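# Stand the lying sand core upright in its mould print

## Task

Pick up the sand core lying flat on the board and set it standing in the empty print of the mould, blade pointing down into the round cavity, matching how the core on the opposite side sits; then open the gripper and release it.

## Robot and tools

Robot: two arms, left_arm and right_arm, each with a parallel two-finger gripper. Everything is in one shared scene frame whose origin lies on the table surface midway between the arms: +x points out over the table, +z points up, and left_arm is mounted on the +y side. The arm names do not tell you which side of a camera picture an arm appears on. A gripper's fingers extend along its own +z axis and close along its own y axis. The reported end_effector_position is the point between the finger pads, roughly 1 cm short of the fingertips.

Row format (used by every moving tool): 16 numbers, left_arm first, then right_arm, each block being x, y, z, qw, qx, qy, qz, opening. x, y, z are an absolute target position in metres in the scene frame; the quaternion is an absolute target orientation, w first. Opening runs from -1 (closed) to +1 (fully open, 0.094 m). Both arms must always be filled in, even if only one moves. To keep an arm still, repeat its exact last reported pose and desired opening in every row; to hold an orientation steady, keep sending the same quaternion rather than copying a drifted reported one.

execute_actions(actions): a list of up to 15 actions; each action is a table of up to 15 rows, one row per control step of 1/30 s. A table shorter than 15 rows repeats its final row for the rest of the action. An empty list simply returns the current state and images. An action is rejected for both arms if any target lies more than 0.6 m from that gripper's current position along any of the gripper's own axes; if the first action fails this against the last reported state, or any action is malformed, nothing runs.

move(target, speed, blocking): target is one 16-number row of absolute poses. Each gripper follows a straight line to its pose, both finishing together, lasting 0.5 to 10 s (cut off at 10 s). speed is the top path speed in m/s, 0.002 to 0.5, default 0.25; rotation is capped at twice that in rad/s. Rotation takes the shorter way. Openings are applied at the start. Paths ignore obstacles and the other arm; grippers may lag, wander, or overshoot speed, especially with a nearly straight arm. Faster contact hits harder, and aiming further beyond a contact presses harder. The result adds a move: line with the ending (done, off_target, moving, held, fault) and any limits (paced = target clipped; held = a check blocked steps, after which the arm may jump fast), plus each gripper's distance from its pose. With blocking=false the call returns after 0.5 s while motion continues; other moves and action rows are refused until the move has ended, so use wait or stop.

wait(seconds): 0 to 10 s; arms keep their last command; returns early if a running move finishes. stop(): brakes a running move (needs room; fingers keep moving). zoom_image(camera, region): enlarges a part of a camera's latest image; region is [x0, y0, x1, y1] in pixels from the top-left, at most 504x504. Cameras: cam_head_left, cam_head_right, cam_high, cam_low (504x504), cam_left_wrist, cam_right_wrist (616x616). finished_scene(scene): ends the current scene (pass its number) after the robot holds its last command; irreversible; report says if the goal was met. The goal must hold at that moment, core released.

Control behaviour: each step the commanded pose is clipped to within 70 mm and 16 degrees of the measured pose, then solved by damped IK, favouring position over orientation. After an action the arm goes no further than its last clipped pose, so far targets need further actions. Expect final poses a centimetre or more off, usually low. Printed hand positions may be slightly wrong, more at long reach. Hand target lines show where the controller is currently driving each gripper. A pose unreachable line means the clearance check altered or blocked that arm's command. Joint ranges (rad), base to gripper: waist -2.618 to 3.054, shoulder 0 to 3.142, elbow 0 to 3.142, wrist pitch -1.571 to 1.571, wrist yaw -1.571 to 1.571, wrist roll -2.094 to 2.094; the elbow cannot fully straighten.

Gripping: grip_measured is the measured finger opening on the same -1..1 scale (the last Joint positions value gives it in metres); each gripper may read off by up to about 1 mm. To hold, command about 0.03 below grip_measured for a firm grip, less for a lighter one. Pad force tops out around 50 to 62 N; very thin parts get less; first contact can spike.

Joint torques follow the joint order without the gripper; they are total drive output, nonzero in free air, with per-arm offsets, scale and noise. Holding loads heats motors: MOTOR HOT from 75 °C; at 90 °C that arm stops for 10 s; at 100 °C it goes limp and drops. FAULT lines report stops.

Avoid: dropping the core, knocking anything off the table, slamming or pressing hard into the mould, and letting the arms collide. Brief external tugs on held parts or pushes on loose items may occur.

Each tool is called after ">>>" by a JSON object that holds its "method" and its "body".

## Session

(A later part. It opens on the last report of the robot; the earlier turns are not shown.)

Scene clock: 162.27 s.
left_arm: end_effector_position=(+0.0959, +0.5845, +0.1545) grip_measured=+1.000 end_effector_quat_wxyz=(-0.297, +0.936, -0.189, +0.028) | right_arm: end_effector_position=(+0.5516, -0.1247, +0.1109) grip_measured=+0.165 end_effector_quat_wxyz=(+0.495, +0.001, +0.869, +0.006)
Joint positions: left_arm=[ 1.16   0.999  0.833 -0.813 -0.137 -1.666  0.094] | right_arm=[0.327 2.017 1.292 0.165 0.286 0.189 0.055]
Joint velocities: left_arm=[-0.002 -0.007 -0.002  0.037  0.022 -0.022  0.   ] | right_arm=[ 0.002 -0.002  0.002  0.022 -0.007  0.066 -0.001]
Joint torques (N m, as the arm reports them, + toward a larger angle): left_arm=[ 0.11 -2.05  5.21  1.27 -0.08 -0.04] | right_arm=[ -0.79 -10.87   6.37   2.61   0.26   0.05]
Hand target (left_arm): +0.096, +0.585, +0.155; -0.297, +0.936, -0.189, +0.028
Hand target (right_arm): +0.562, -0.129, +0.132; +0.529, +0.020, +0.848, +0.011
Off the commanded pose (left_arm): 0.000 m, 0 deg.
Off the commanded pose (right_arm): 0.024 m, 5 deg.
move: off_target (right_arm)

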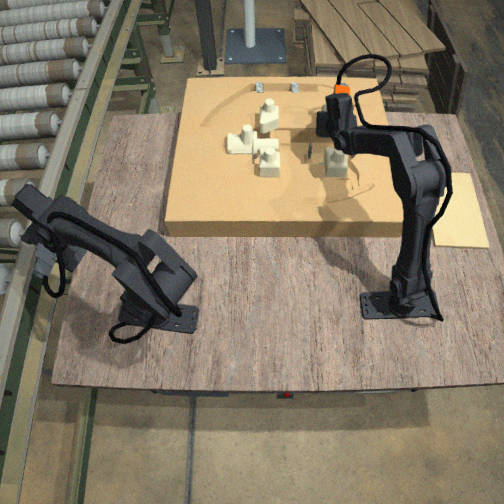

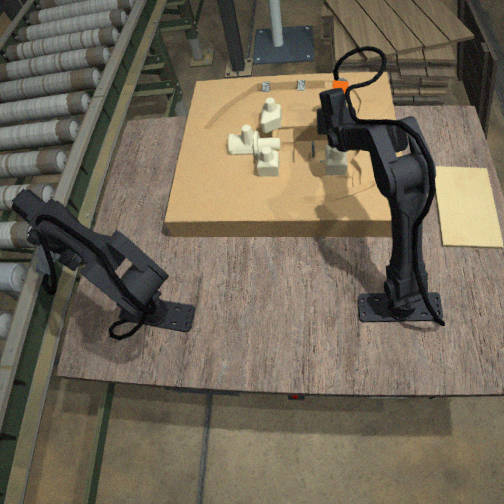

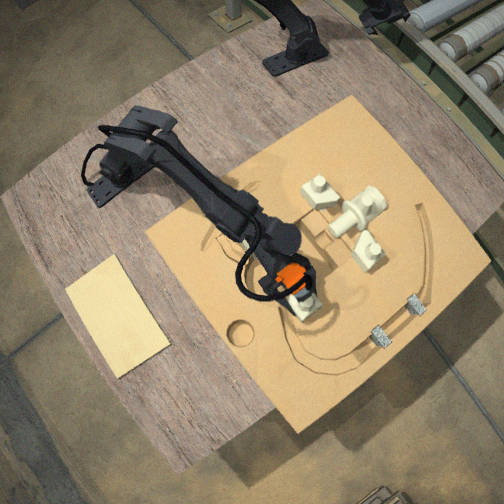

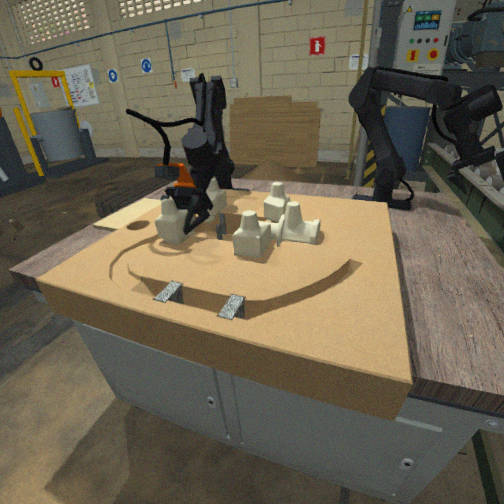

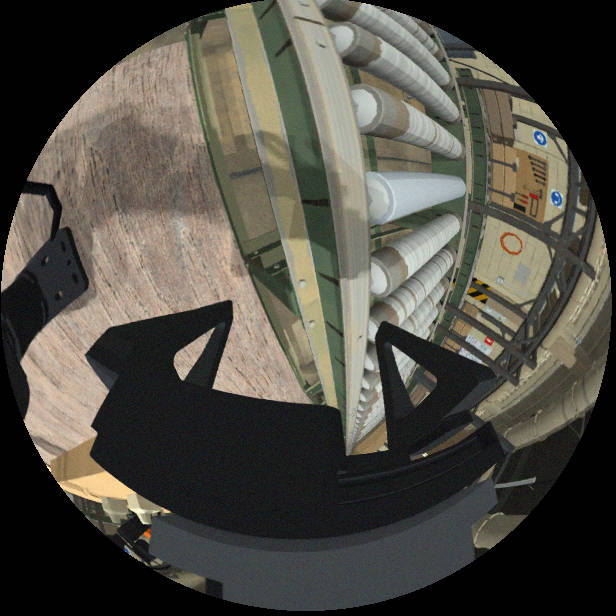

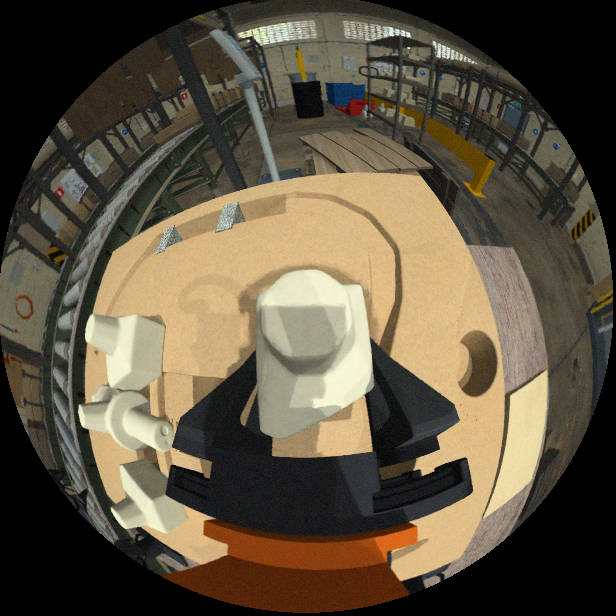

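>>> {"method": "move", "body": {"target": [0.0959,0.5845,0.1545,-0.297,0.936,-0.189,0.028,1, 0.561,-0.129,0.117,0.518,0.02,0.855,0.012,0.13], "speed": 0.012}}

>>> {"method": "zoom_image", "body": {"camera": "cam_low", "region": [130,150,250,270]}}

Scene clock: 168.27 s.
left_arm: end_effector_position=(+0.0959, +0.5845, +0.1545) grip_measured=+1.000 end_effector_quat_wxyz=(-0.297, +0.936, -0.189, +0.028) | right_arm: end_effector_position=(+0.5525, -0.1237, +0.1040) grip_measured=+0.165 end_effector_quat_wxyz=(+0.492, +0.002, +0.871, +0.008)
Joint positions: left_arm=[ 1.16   0.999  0.833 -0.813 -0.137 -1.666  0.094] | right_arm=[0.327 2.033 1.291 0.175 0.282 0.194 0.055]
Joint velocities: left_arm=[-0.002 -0.007 -0.017  0.037  0.007 -0.051  0.   ] | right_arm=[-0.012  0.002 -0.012 -0.007  0.037  0.051  0.   ]
Joint torques (N m, as the arm reports them, + toward a larger angle): left_arm=[ 0.07 -2.02  5.16  1.26 -0.06 -0.03] | right_arm=[ -0.84 -10.53   5.84   2.48   0.23   0.08]
Hand target (left_arm): +0.096, +0.585, +0.154; -0.297, +0.936, -0.189, +0.028
Hand target (right_arm): +0.560, -0.129, +0.117; +0.517, +0.020, +0.855, +0.012
Off the commanded pose (left_arm): 0.000 m, 0 deg.
Off the commanded pose (right_arm): 0.016 m, 4 deg.
move: off_target (right_arm)

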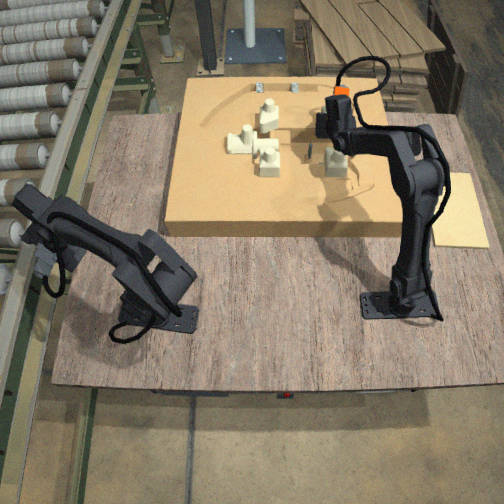

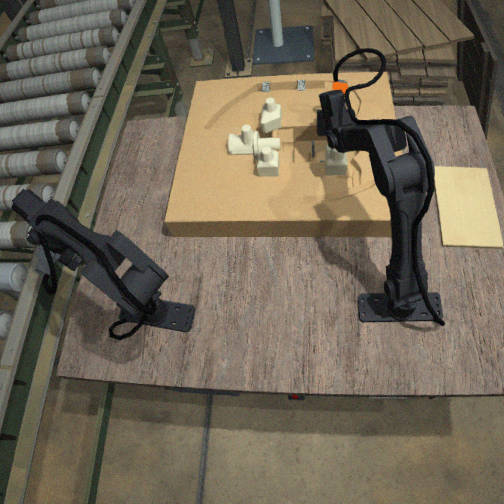

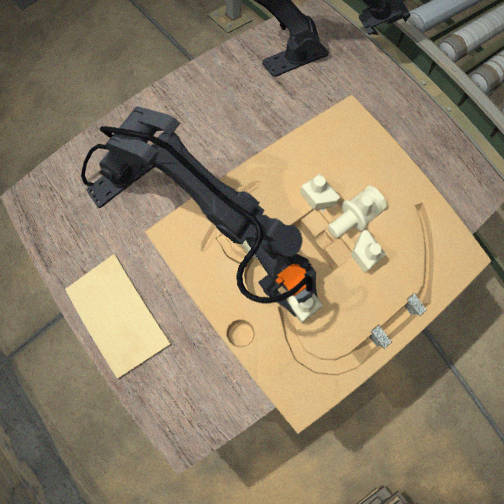

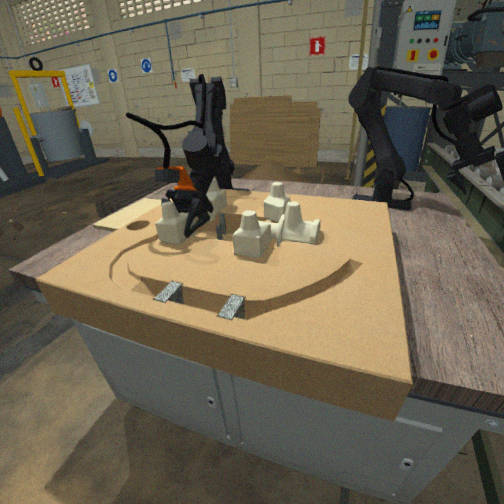

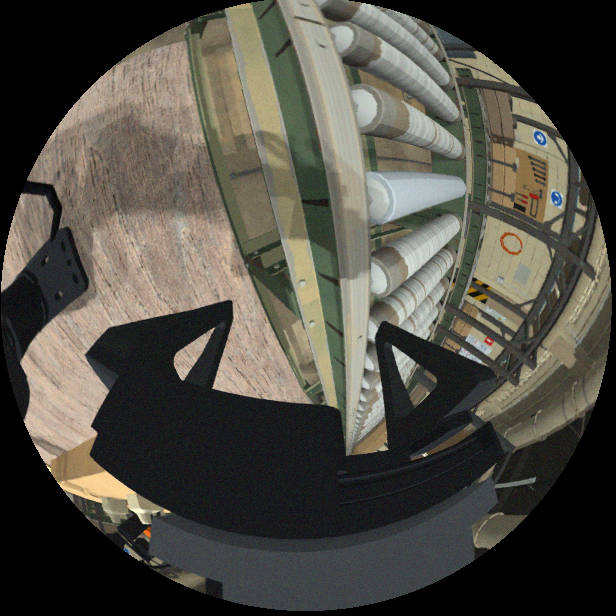

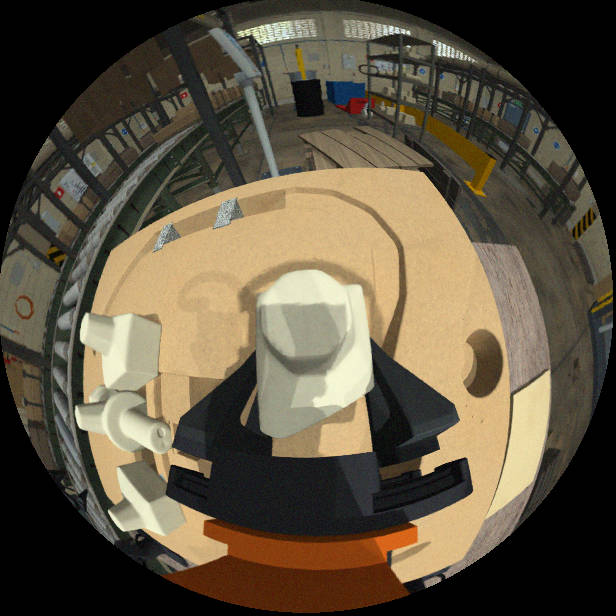

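Region (130, 150, 250, 270) of cam_low's 504x504 image, scaled by 4.200, with more detail than that image has.

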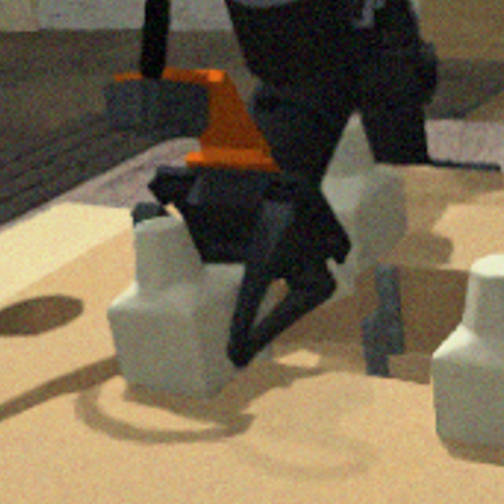

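>>> {"method": "move", "body": {"target": [0.0959,0.5845,0.1545,-0.297,0.936,-0.189,0.028,1, 0.560,-0.128,0.111,0.512,0.02,0.859,0.012,0.13], "speed": 0.012}}

>>> {"method": "move", "body": {"target": [0.0959,0.5845,0.1545,-0.297,0.936,-0.189,0.028,1, 0.560,-0.127,0.113,0.512,0.02,0.859,0.012,0.6], "speed": 0.012}}

>>> {"method": "move", "body": {"target": [0.0959,0.5845,0.1545,-0.297,0.936,-0.189,0.028,1, 0.54,-0.127,0.22,0.49,0.02,0.87,0.012,0.6], "speed": 0.08}}

>>> {"method": "zoom_image", "body": {"camera": "cam_low", "region": [130,150,250,270]}}

Scene clock: 175.40 s.
left_arm: end_effector_position=(+0.0959, +0.5845, +0.1545) grip_measured=+1.000 end_effector_quat_wxyz=(-0.297, +0.936, -0.189, +0.028) | right_arm: end_effector_position=(+0.5525, -0.1236, +0.1032) grip_measured=+0.165 end_effector_quat_wxyz=(+0.491, +0.003, +0.871, +0.008)
Joint positions: left_arm=[ 1.16   0.999  0.833 -0.813 -0.137 -1.666  0.094] | right_arm=[0.327 2.034 1.291 0.175 0.281 0.195 0.055]
Joint velocities: left_arm=[-0.007  0.002  0.007  0.066 -0.022 -0.022  0.   ] | right_arm=[-0.002 -0.012  0.007  0.007  0.051 -0.007 -0.   ]
Joint torques (N m, as the arm reports them, + toward a larger angle): left_arm=[ 0.16 -1.99  5.24  1.25 -0.07 -0.01] | right_arm=[-0.7  -9.89  5.92  2.4   0.22  0.13]
Hand target (left_arm): +0.096, +0.585, +0.155; -0.297, +0.936, -0.189, +0.028
Hand target (right_arm): +0.560, -0.128, +0.111; +0.511, +0.020, +0.859, +0.012
Off the commanded pose (left_arm): 0.000 m, 0 deg.
Off the commanded pose (right_arm): 0.012 m, 3 deg.
move: off_target (right_arm)

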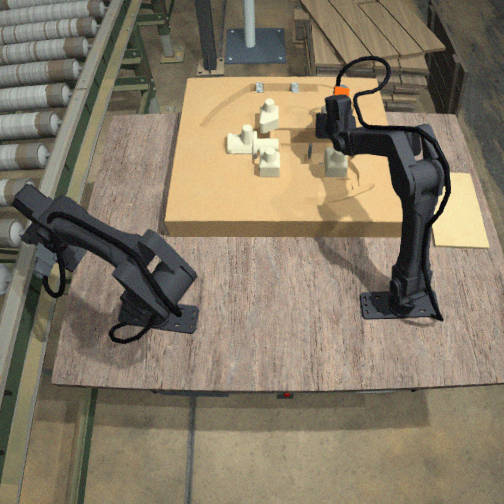

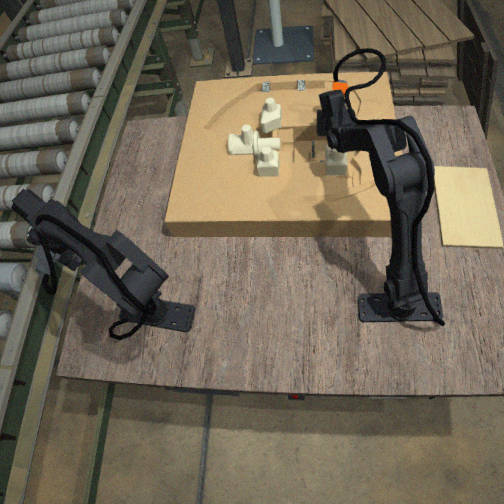

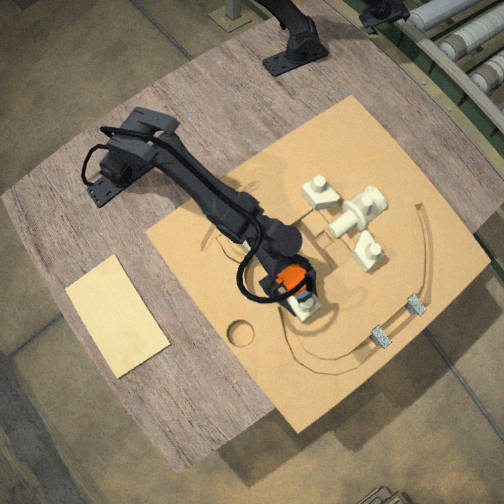

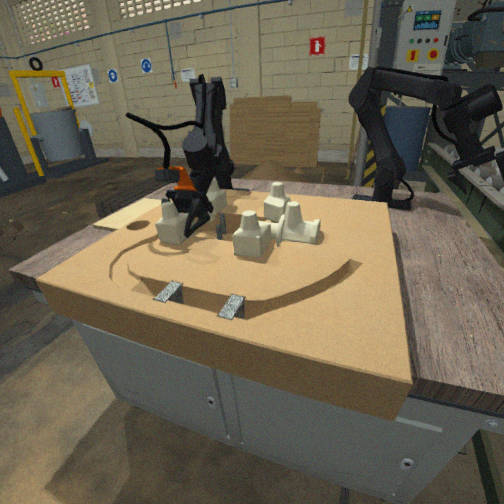

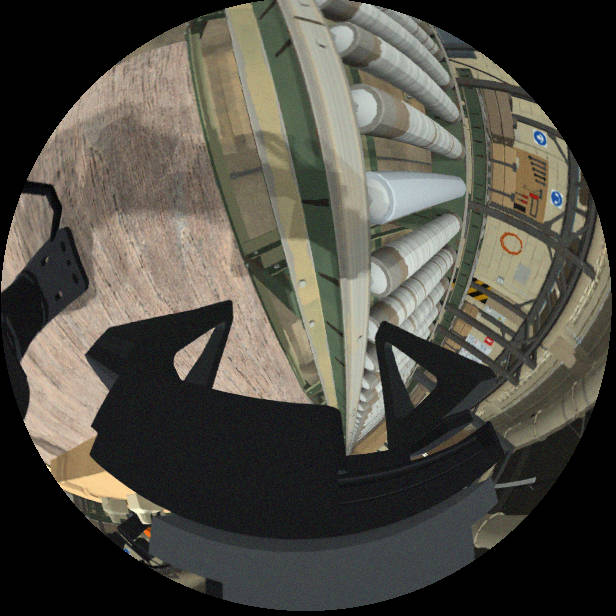

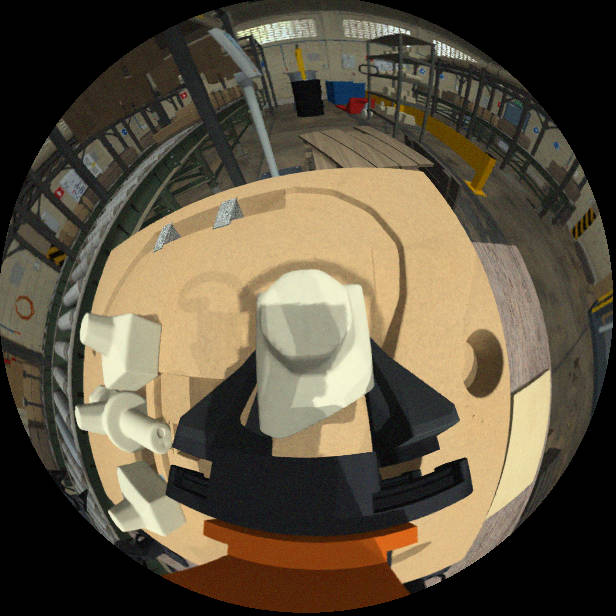

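Scene clock: 178.10 s.
left_arm: end_effector_position=(+0.0959, +0.5845, +0.1545) grip_measured=+1.000 end_effector_quat_wxyz=(-0.297, +0.936, -0.189, +0.028) | right_arm: end_effector_position=(+0.5561, -0.1228, +0.1095) grip_measured=+0.599 end_effector_quat_wxyz=(+0.504, +0.009, +0.864, +0.013)
Joint positions: left_arm=[ 1.16   0.999  0.833 -0.813 -0.137 -1.666  0.094] | right_arm=[0.327 2.034 1.291 0.205 0.284 0.203 0.075]
Joint velocities: left_arm=[ 0.007 -0.007 -0.027  0.007  0.007 -0.095  0.   ] | right_arm=[ 0.007 -0.012 -0.022 -0.022 -0.022  0.022 -0.   ]
Joint torques (N m, as the arm reports them, + toward a larger angle): left_arm=[ 0.05 -2.05  5.17  1.29 -0.07 -0.03] | right_arm=[-0.52 -9.99  6.34  2.02  0.21  0.05]
Hand target (left_arm): +0.096, +0.585, +0.154; -0.297, +0.936, -0.189, +0.028
Hand target (right_arm): +0.560, -0.127, +0.113; +0.512, +0.020, +0.859, +0.012
Off the commanded pose (left_arm): 0.000 m, 0 deg.
Off the commanded pose (right_arm): 0.007 m, 2 deg.
move: done

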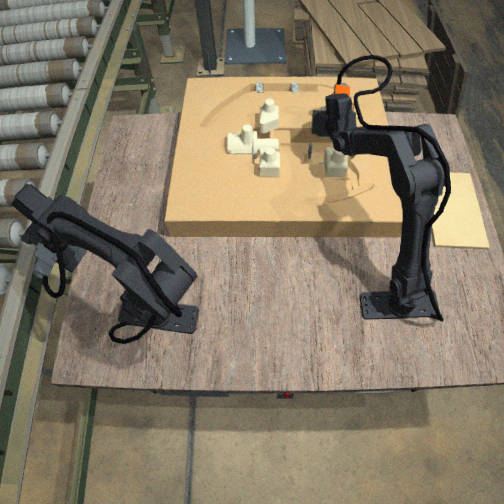

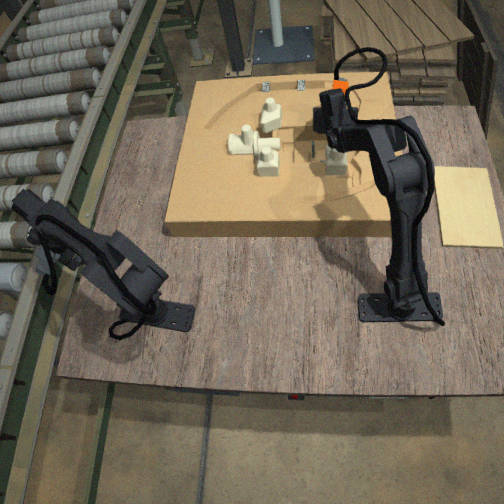

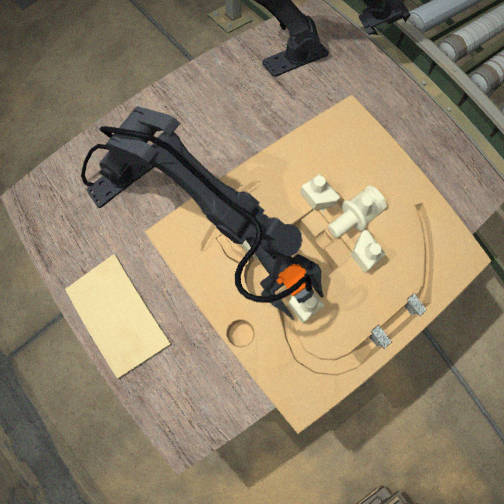

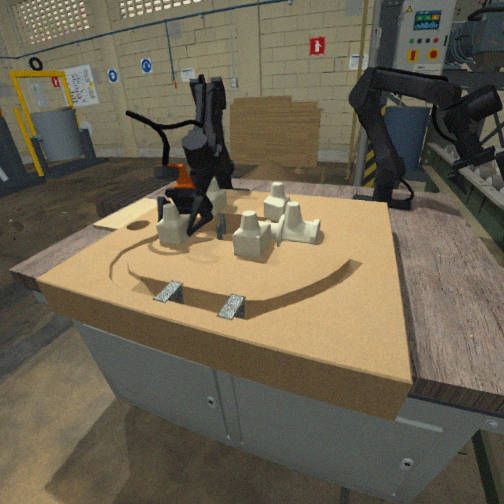

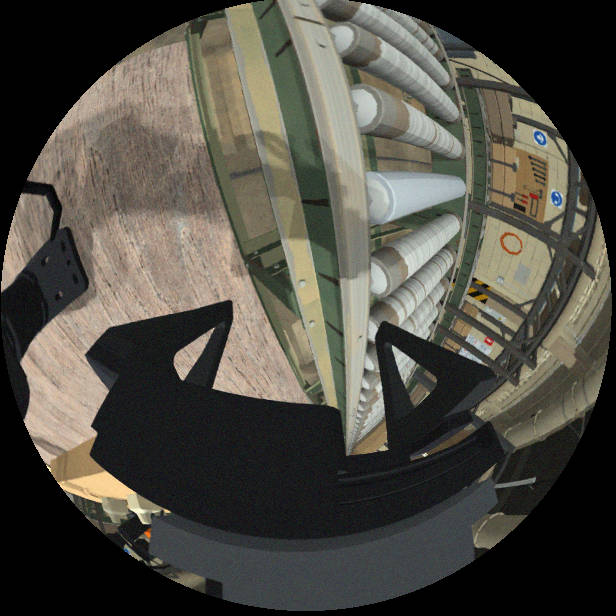

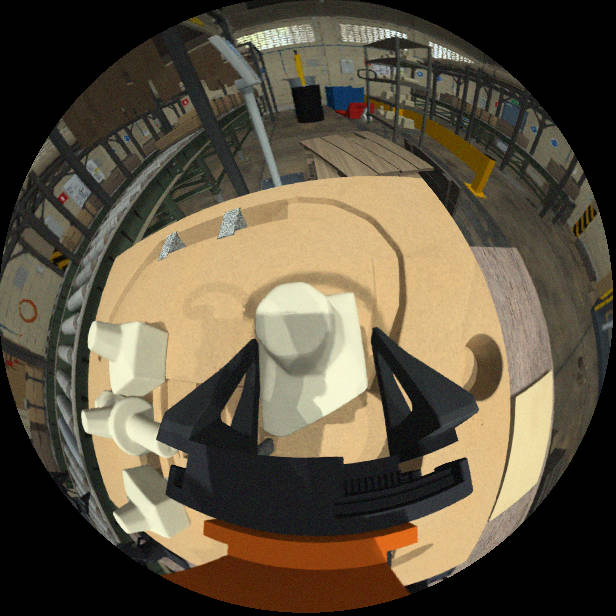

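Scene clock: 180.07 s.
left_arm: end_effector_position=(+0.0959, +0.5845, +0.1545) grip_measured=+1.000 end_effector_quat_wxyz=(-0.297, +0.936, -0.189, +0.028) | right_arm: end_effector_position=(+0.5392, -0.1289, +0.1901) grip_measured=+0.599 end_effector_quat_wxyz=(+0.466, +0.012, +0.885, +0.005)
Joint positions: left_arm=[ 1.16   0.999  0.833 -0.813 -0.137 -1.666  0.094] | right_arm=[ 0.327  1.894  1.509 -0.245  0.284  0.226  0.075]
Joint velocities: left_arm=[ 0.012 -0.007  0.002 -0.051 -0.051 -0.007  0.   ] | right_arm=[-0.017  0.007  0.007  0.007 -0.007 -0.022 -0.   ]
Joint torques (N m, as the arm reports them, + toward a larger angle): left_arm=[ 0.   -1.98  5.2   1.26 -0.06 -0.02] | right_arm=[  0.44 -12.07   8.62   1.76   0.22   0.07]
Hand target (left_arm): +0.096, +0.585, +0.155; -0.297, +0.936, -0.189, +0.028
Hand target (right_arm): +0.540, -0.127, +0.220; +0.491, +0.020, +0.871, +0.013
Off the commanded pose (left_arm): 0.000 m, 0 deg.
Off the commanded pose (right_arm): 0.030 m, 3 deg.
move: off_target (right_arm)

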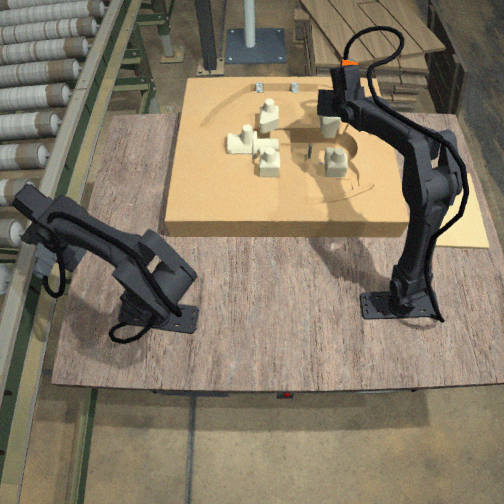

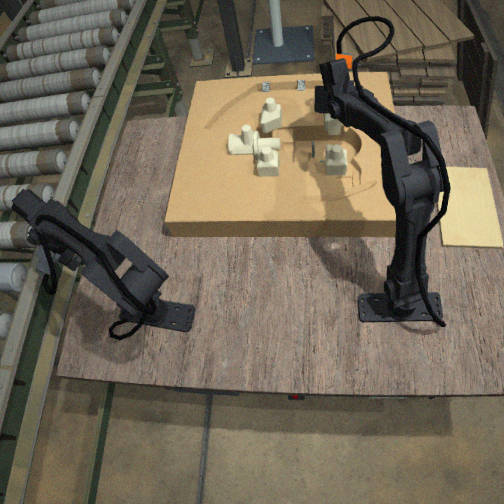

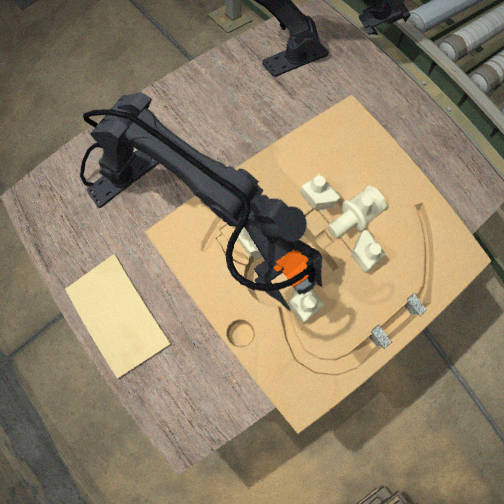

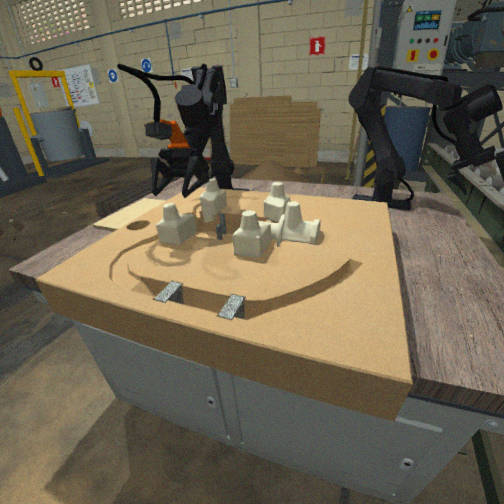

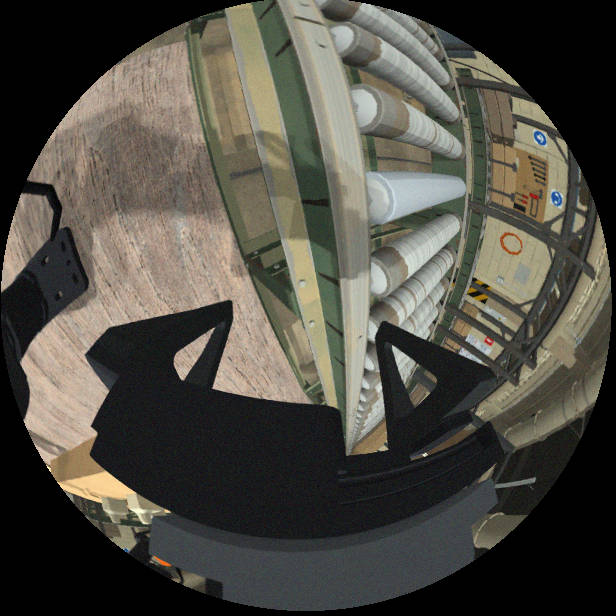

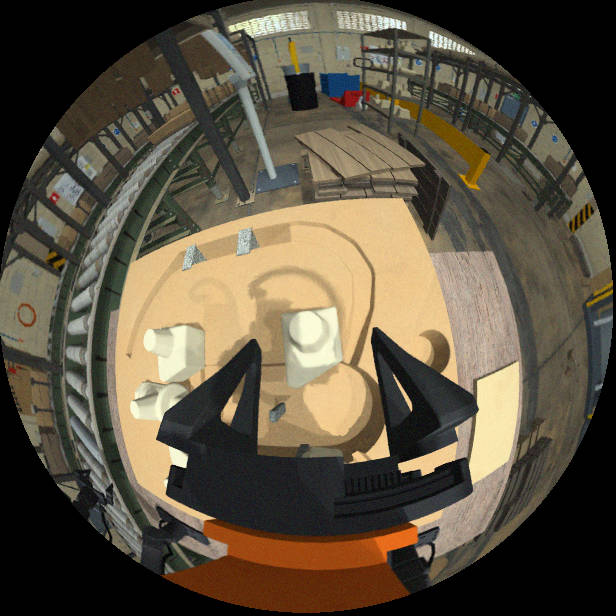

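Region (130, 150, 250, 270) of cam_low's 504x504 image, scaled by 4.200, with more detail than that image has.

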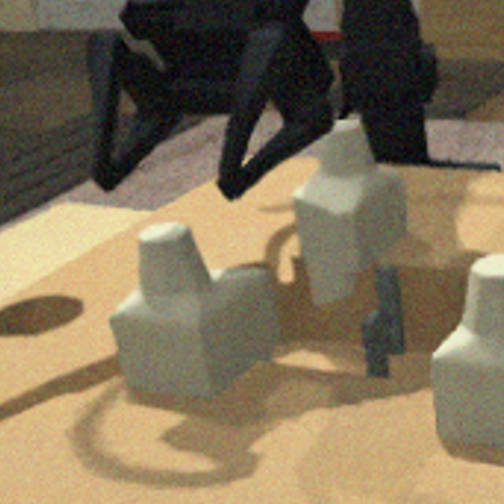

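Seated.

>>> {"method": "finished_scene", "body": {"scene": 1}}

The scene is finished: the task was done.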